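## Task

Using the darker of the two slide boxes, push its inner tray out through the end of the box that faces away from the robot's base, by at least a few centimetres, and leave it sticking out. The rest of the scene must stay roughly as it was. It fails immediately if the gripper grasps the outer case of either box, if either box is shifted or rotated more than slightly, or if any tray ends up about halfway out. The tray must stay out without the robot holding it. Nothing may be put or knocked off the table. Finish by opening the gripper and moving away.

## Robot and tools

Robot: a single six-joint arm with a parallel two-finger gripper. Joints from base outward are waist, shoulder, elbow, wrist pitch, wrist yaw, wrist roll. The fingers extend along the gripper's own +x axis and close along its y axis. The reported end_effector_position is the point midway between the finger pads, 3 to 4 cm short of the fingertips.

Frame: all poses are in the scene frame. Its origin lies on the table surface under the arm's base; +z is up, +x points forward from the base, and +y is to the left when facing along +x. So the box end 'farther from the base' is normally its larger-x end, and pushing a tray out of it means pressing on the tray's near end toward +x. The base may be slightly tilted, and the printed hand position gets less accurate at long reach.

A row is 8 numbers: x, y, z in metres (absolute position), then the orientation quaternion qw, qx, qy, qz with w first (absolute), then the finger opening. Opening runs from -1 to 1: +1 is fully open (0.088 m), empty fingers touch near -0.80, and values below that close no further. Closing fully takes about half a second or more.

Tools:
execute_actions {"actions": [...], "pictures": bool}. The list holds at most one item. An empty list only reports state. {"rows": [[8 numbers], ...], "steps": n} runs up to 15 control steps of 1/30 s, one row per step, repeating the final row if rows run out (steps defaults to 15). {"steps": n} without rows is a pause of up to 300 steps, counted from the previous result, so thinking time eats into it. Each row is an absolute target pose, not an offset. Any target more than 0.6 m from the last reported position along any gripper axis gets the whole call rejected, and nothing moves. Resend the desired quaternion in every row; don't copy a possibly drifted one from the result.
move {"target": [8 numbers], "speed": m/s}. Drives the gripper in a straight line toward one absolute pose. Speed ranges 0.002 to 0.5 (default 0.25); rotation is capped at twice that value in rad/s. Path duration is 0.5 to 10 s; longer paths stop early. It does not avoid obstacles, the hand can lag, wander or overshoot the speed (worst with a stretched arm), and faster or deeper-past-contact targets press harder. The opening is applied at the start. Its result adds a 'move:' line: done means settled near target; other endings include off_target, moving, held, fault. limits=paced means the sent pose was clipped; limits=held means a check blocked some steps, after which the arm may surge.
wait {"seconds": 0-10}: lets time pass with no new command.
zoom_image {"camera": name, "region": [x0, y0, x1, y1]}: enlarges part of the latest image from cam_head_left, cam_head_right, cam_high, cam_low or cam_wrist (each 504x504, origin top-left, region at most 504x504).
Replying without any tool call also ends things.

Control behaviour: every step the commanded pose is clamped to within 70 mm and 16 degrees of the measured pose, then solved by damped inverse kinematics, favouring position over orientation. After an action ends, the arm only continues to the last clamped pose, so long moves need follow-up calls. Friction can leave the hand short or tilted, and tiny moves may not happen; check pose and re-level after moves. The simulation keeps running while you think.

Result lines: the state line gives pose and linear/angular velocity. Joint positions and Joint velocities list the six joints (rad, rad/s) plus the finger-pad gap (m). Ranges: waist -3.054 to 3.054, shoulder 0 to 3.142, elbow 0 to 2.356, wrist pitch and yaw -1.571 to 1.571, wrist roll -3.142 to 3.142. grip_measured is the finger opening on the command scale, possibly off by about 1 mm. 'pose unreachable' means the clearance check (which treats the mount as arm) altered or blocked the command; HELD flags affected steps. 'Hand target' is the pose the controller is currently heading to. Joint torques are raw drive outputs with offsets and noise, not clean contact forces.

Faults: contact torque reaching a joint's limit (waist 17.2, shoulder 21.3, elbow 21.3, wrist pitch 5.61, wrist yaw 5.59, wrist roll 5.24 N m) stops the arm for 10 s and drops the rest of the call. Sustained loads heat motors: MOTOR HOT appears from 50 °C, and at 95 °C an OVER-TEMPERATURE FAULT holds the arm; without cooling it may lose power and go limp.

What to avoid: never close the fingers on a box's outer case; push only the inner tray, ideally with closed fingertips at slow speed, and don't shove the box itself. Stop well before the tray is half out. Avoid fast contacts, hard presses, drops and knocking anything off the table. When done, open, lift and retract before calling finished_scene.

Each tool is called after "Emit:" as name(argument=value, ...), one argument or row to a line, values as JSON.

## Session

Emit:
execute_actions(
  actions=[],
)

Scene clock: 0.00 s of 3750.00 s.
end_effector_position=(+0.2673, +0.2046, +0.2274) grip_measured=+0.830 end_effector_quat_wxyz=(-0.271, +0.703, +0.514, -0.411) end_effector_velocity=(-0.002, -0.001, -0.000) end_effector_angular_velocity=(+0.003, +0.015, +0.001)
Joint positions: [ 0.202  0.977  0.415  0.286 -1.054 -2.797  0.08 ]
Joint velocities: [-0.002 -0.002 -0.002 -0.007 -0.007  0.007 -0.   ]
Joint torques (N m, as the arm reports them, + toward a larger angle): no reading
Heat: hottest wrist roll 28 °C (+0.0 °C/min).
Hand target: +0.267, +0.205, +0.227; -0.271, +0.703, +0.514, -0.410

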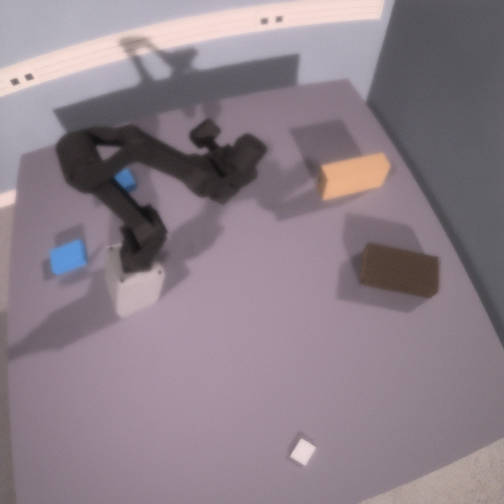

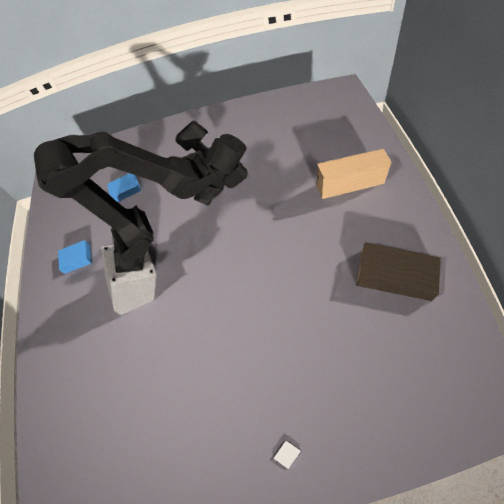

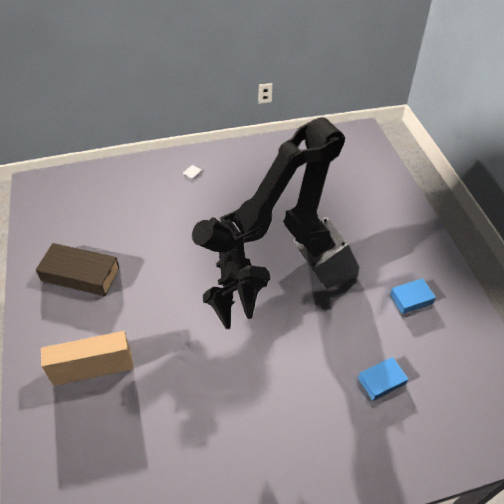

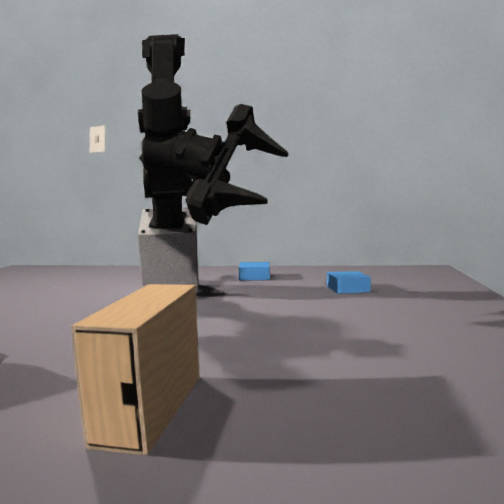

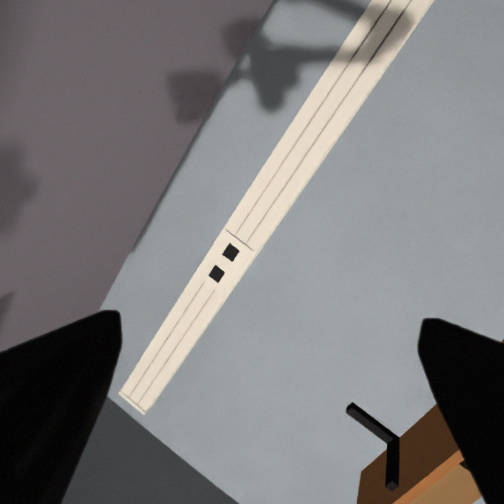

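Emit:
move(
  target=[0.43,-0.065,0.07,0.975,0.024,0.172,-0.137,-1],
)

Scene clock: 7.83 s of 3750.00 s.
end_effector_position=(+0.4305, -0.0628, +0.0724) grip_measured=-0.803 end_effector_quat_wxyz=(+0.976, +0.026, +0.171, -0.134) end_effector_velocity=(-0.000, -0.005, -0.003) end_effector_angular_velocity=(+0.002, +0.014, -0.018)
Joint positions: [-0.168  2.033  0.514  1.563  0.139  0.194  0.   ]
Joint velocities: [-0.007  0.002  0.007 -0.022  0.007  0.007  0.   ]
Joint torques (N m, as the arm reports them, + toward a larger angle): [-1.54 -5.88  1.69  1.81  0.33  0.13]
Heat: hottest wrist pitch 28 °C (+0.0 °C/min).
Hand target: +0.430, -0.065, +0.070; +0.975, +0.027, +0.172, -0.138
Off the commanded pose: 0.003 m, 0 deg.
joint sent to its limit — the command would take joint 4 (wrist pitch) past its upper limit, so that joint was sent only as far as its limit.
move: done; limits=paced

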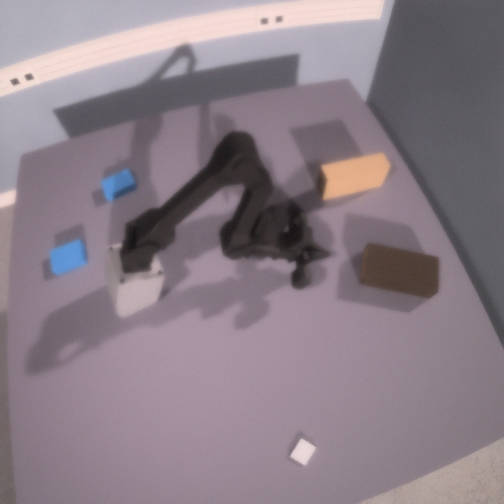

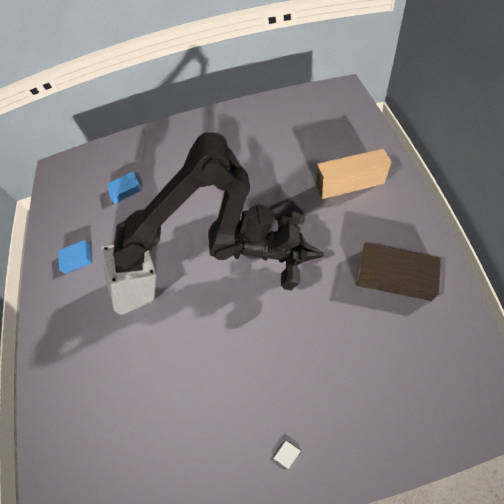

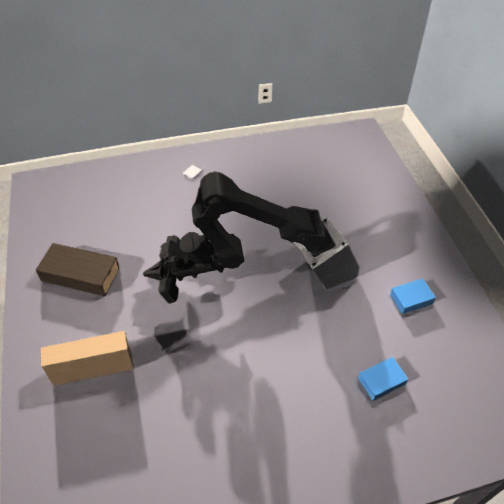

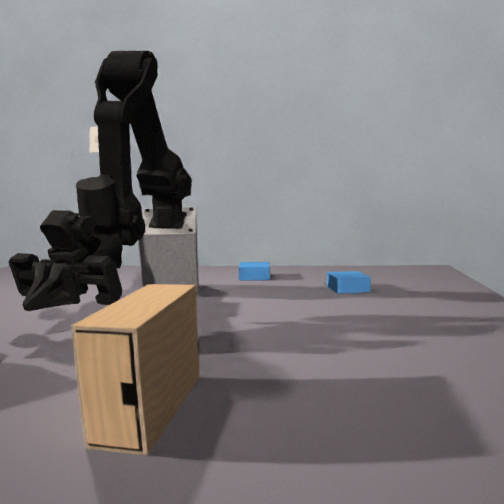

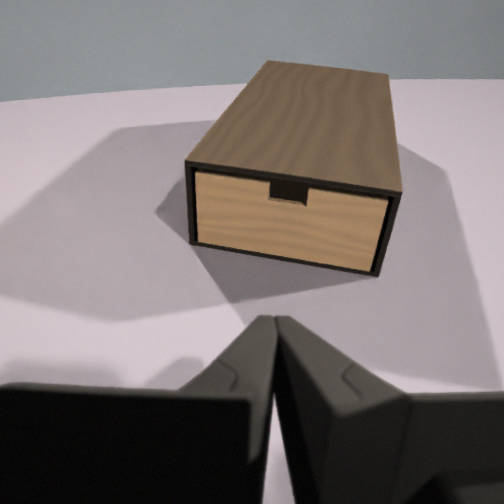

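Emit:
move(
  target=[0.48,-0.085,0.04,0.961,0.038,0.213,-0.170,-1],
  speed=0.12,
)

Scene clock: 12.70 s of 3750.00 s.
end_effector_position=(+0.4808, -0.0824, +0.0439) grip_measured=-0.803 end_effector_quat_wxyz=(+0.963, +0.037, +0.210, -0.166) end_effector_velocity=(+0.000, -0.002, +0.000) end_effector_angular_velocity=(-0.006, +0.005, +0.003)
Joint positions: [-0.183  2.086  0.775  1.262  0.169  0.232  0.   ]
Joint velocities: [-0.007 -0.002  0.002 -0.007 -0.007 -0.007  0.   ]
Joint torques (N m, as the arm reports them, + toward a larger angle): [-1.69 -7.05  2.83  1.43  0.35  0.14]
Heat: hottest wrist pitch 28 °C (+0.0 °C/min).
Hand target: +0.480, -0.085, +0.040; +0.961, +0.038, +0.213, -0.170
Off the commanded pose: 0.005 m, 1 deg.
After step 90, 0.90 s passed at rest.
move: done

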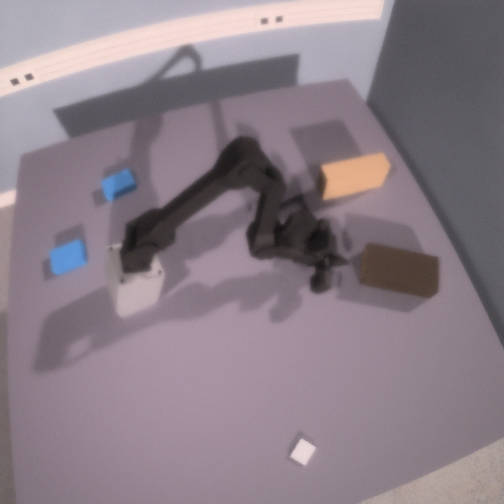

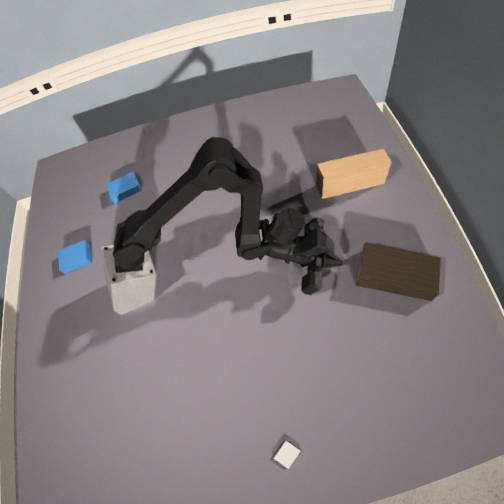

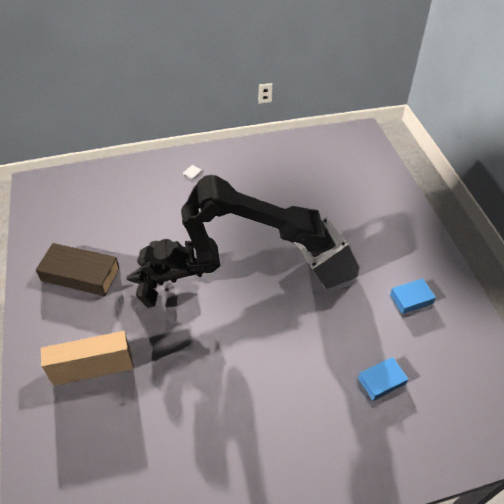

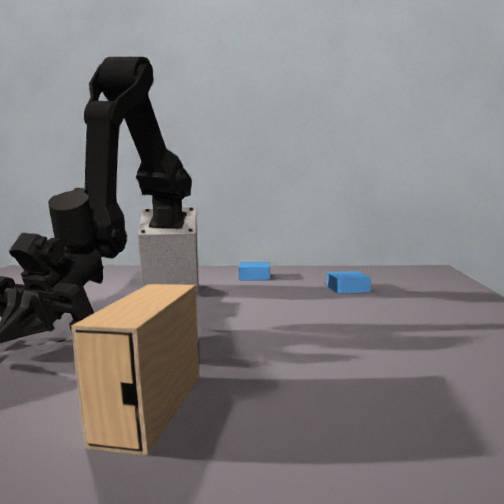

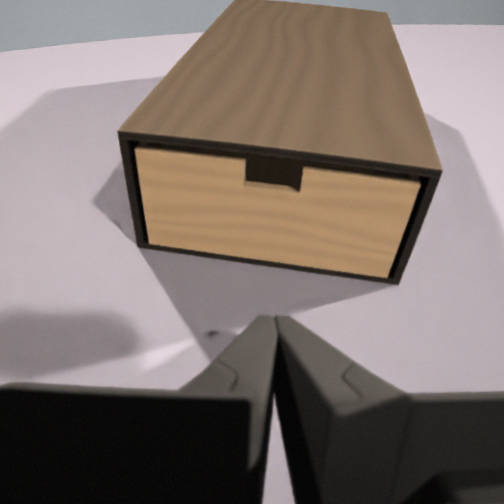

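Emit:
move(
  target=[0.522,-0.101,0.036,0.961,0.038,0.213,-0.170,-1],
  speed=0.04,
)

Scene clock: 19.17 s of 3750.00 s.
end_effector_position=(+0.5228, -0.0997, +0.0411) grip_measured=-0.803 end_effector_quat_wxyz=(+0.962, +0.037, +0.208, -0.170) end_effector_velocity=(-0.003, +0.001, -0.008) end_effector_angular_velocity=(+0.007, +0.040, +0.015)
Joint positions: [-0.213  2.135  0.97   1.117  0.147  0.232  0.   ]
Joint velocities: [-0.002  0.002  0.002 -0.037 -0.022 -0.007  0.   ]
Joint torques (N m, as the arm reports them, + toward a larger angle): [-2.07 -7.89  3.7   1.41 -0.03  0.11]
Heat: hottest wrist pitch 29 °C (+3.1 °C/min).
Hand target: +0.522, -0.101, +0.036; +0.961, +0.038, +0.213, -0.170
Off the commanded pose: 0.005 m, 1 deg.
After step 90, 2.03 s passed at rest.
move: done

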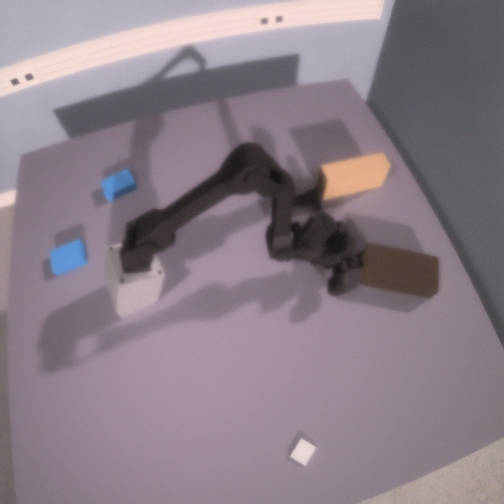

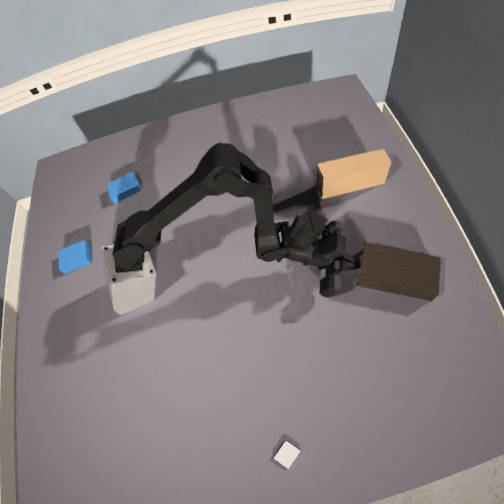

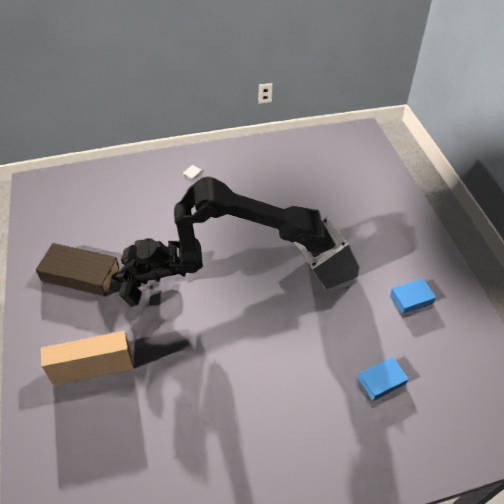

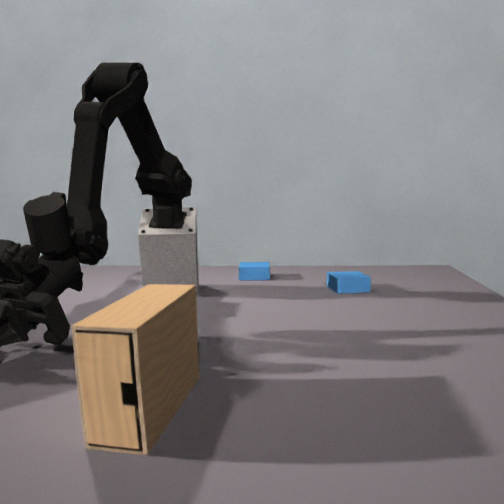

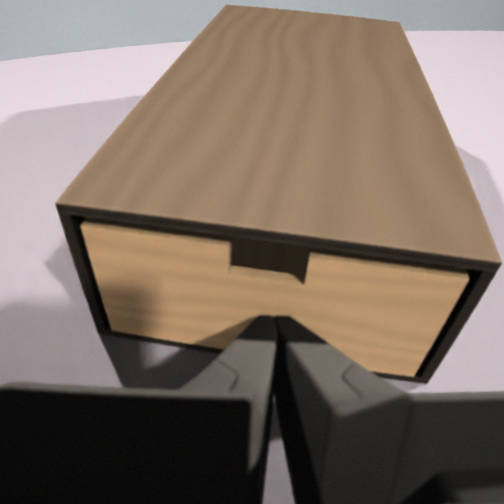

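About at contact. Push 2.5 cm.

Emit:
move(
  target=[0.546,-0.110,0.034,0.961,0.038,0.213,-0.170,-1],
  speed=0.03,
)

Scene clock: 21.23 s of 3750.00 s.
end_effector_position=(+0.5469, -0.1086, +0.0396) grip_measured=-0.803 end_effector_quat_wxyz=(+0.963, +0.037, +0.208, -0.170) end_effector_velocity=(+0.000, +0.001, -0.004) end_effector_angular_velocity=(+0.017, +0.016, +0.012)
Joint positions: [-0.228  2.172  1.088  1.037  0.133  0.232  0.   ]
Joint velocities: [-0.002  0.002  0.007 -0.022 -0.022  0.007  0.   ]
Joint torques (N m, as the arm reports them, + toward a larger angle): [-2.24 -8.4   4.16  1.38  0.01  0.08]
Heat: hottest wrist pitch 29 °C (+2.8 °C/min).
Hand target: +0.546, -0.110, +0.034; +0.961, +0.038, +0.213, -0.170
Off the commanded pose: 0.006 m, 1 deg.
move: done

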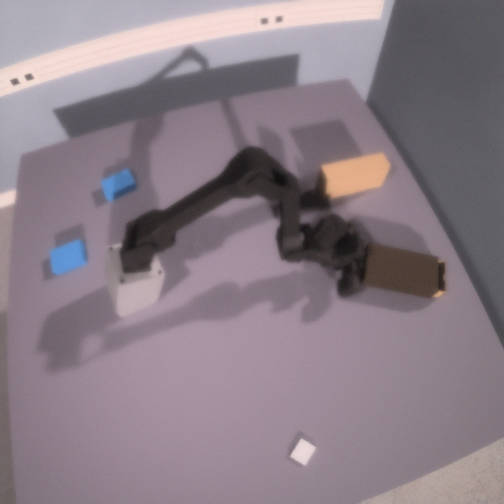

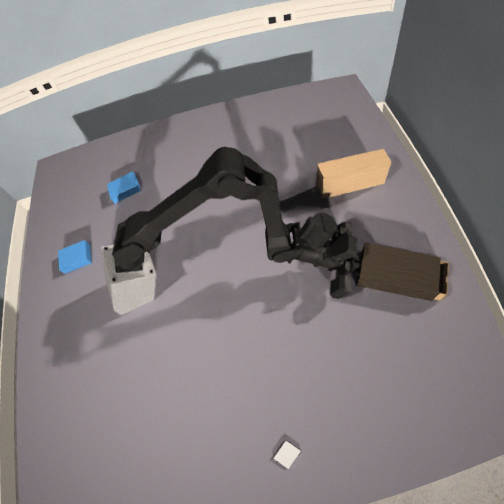

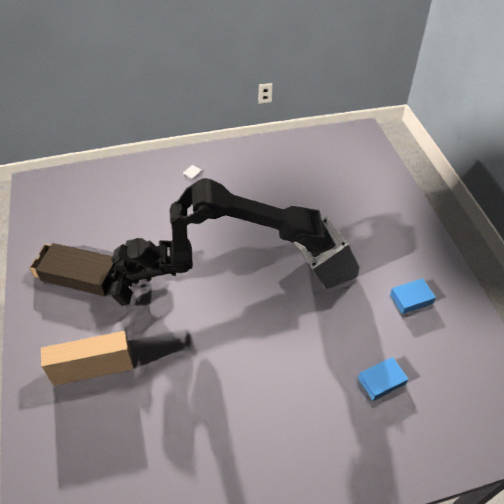

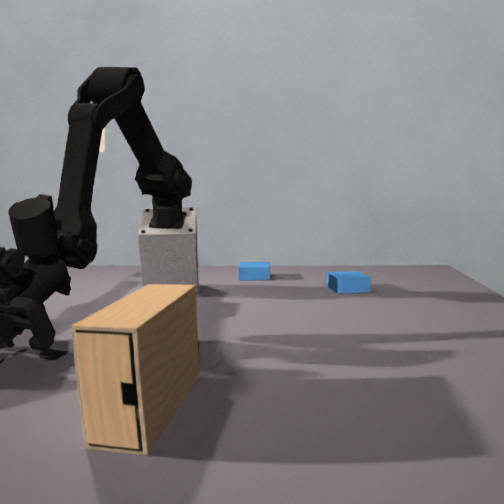

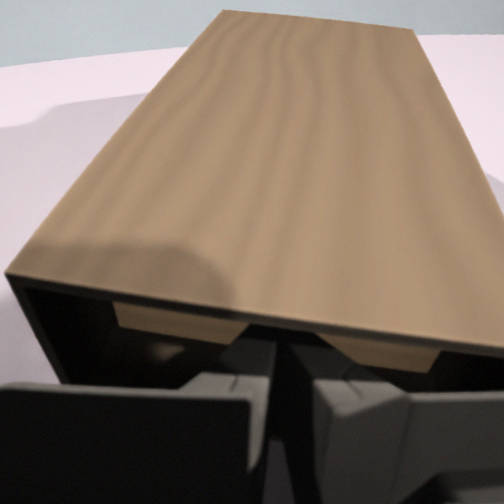

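Emit:
move(
  target=[0.561,-0.116,0.028,0.961,0.038,0.213,-0.170,-1],
  speed=0.02,
)

Scene clock: 23.97 s of 3750.00 s.
end_effector_position=(+0.5617, -0.1141, +0.0333) grip_measured=-0.803 end_effector_quat_wxyz=(+0.962, +0.038, +0.209, -0.170) end_effector_velocity=(+0.000, -0.003, +0.001) end_effector_angular_velocity=(-0.006, +0.005, +0.003)
Joint positions: [-0.234  2.215  1.171  0.995  0.126  0.232  0.   ]
Joint velocities: [-0.007 -0.002  0.002 -0.007 -0.007 -0.007  0.   ]
Joint torques (N m, as the arm reports them, + toward a larger angle): [-2.49 -8.7   4.6   1.43  0.01  0.05]
Heat: hottest shoulder 29 °C (+2.5 °C/min).
Hand target: +0.561, -0.116, +0.028; +0.961, +0.038, +0.213, -0.170
Off the commanded pose: 0.006 m, 1 deg.
move: done

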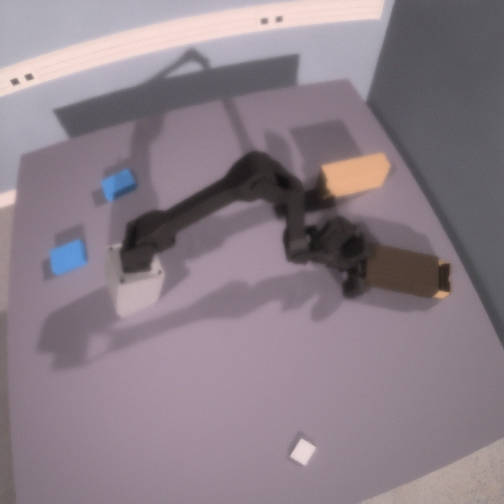

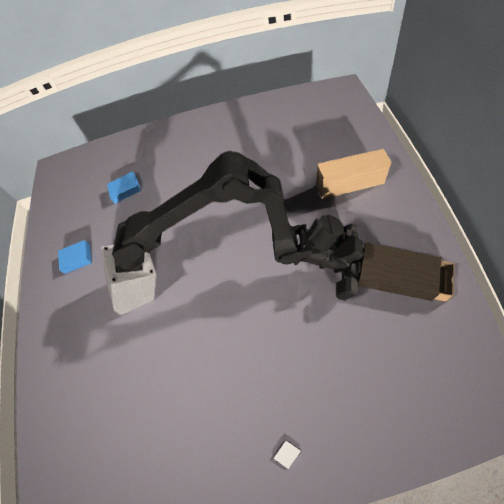

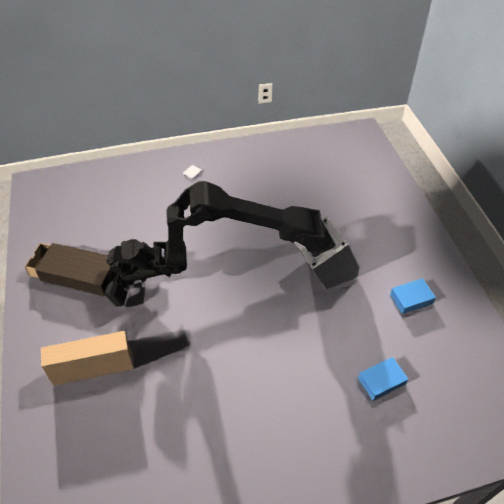

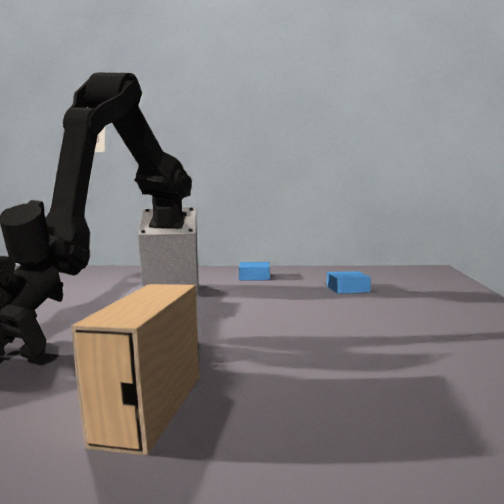

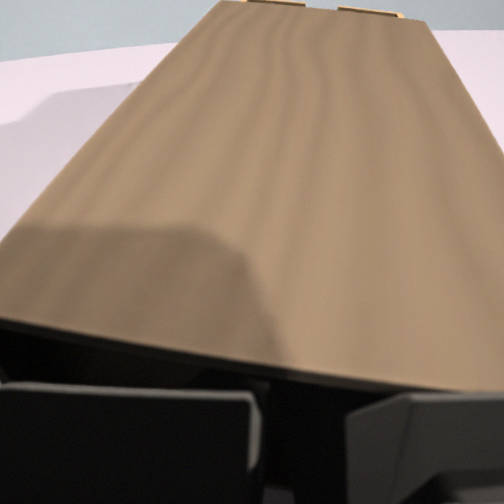

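Similar extension to the first scene (~4 cm). Retreat.

Emit:
move(
  target=[0.46,-0.075,0.045,0.961,0.038,0.213,-0.170,-1],
  speed=0.15,
)

Scene clock: 26.50 s of 3750.00 s.
end_effector_position=(+0.4595, -0.0764, +0.0417) grip_measured=-0.803 end_effector_quat_wxyz=(+0.961, +0.036, +0.217, -0.170) end_effector_velocity=(-0.002, +0.002, -0.001) end_effector_angular_velocity=(+0.016, +0.002, +0.014)
Joint positions: [-0.167  2.075  0.692  1.317  0.19   0.233  0.   ]
Joint velocities: [-0.002 -0.002 -0.012  0.007 -0.022  0.007  0.   ]
Joint torques (N m, as the arm reports them, + toward a larger angle): [-1.21 -9.09  1.26  1.75  0.37  0.16]
Heat: hottest shoulder 30 °C (+4.5 °C/min).
Hand target: +0.460, -0.075, +0.045; +0.961, +0.038, +0.213, -0.170
Off the commanded pose: 0.004 m, 1 deg.
move: done

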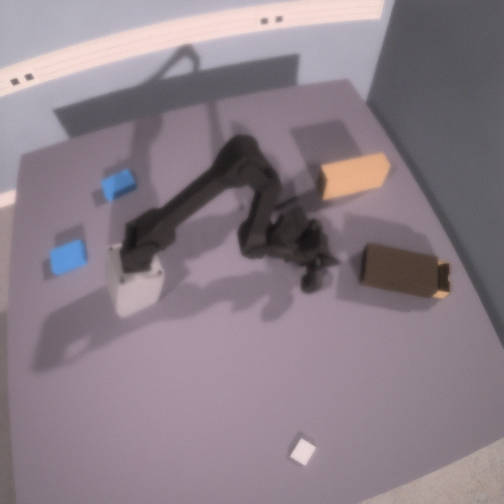

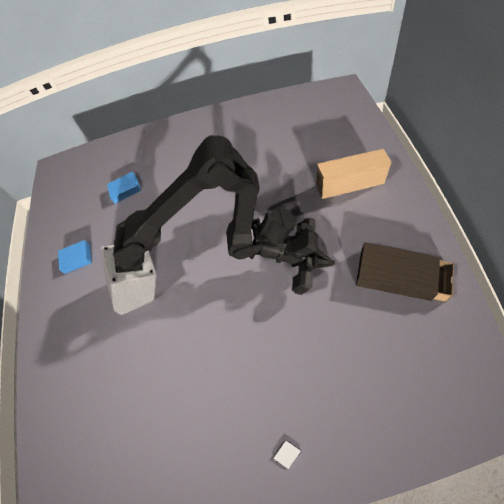

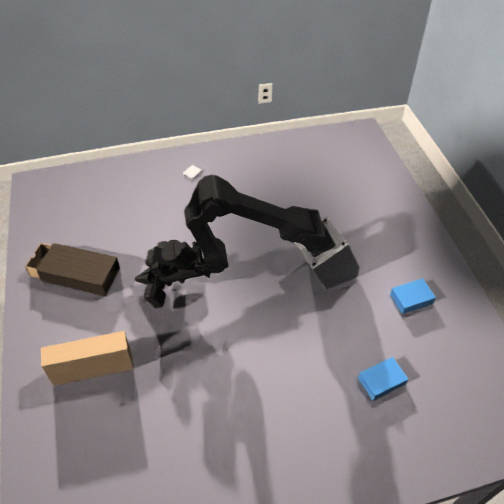

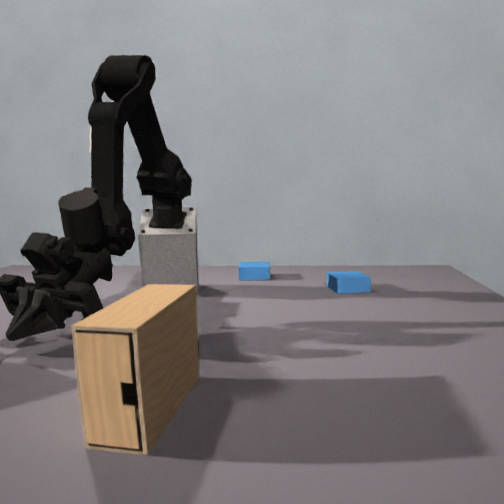

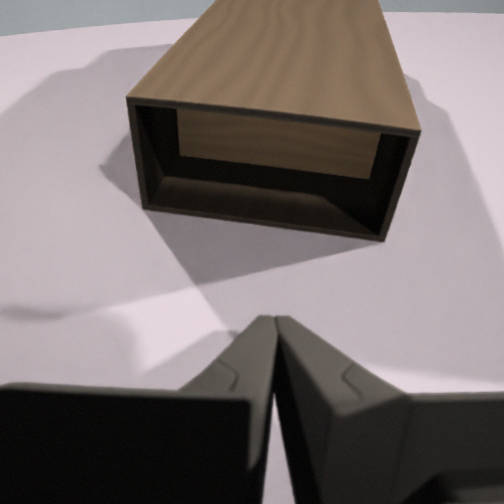

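Emit:
finished_scene(
  scene=2,
)

The scene is finished: the task was done.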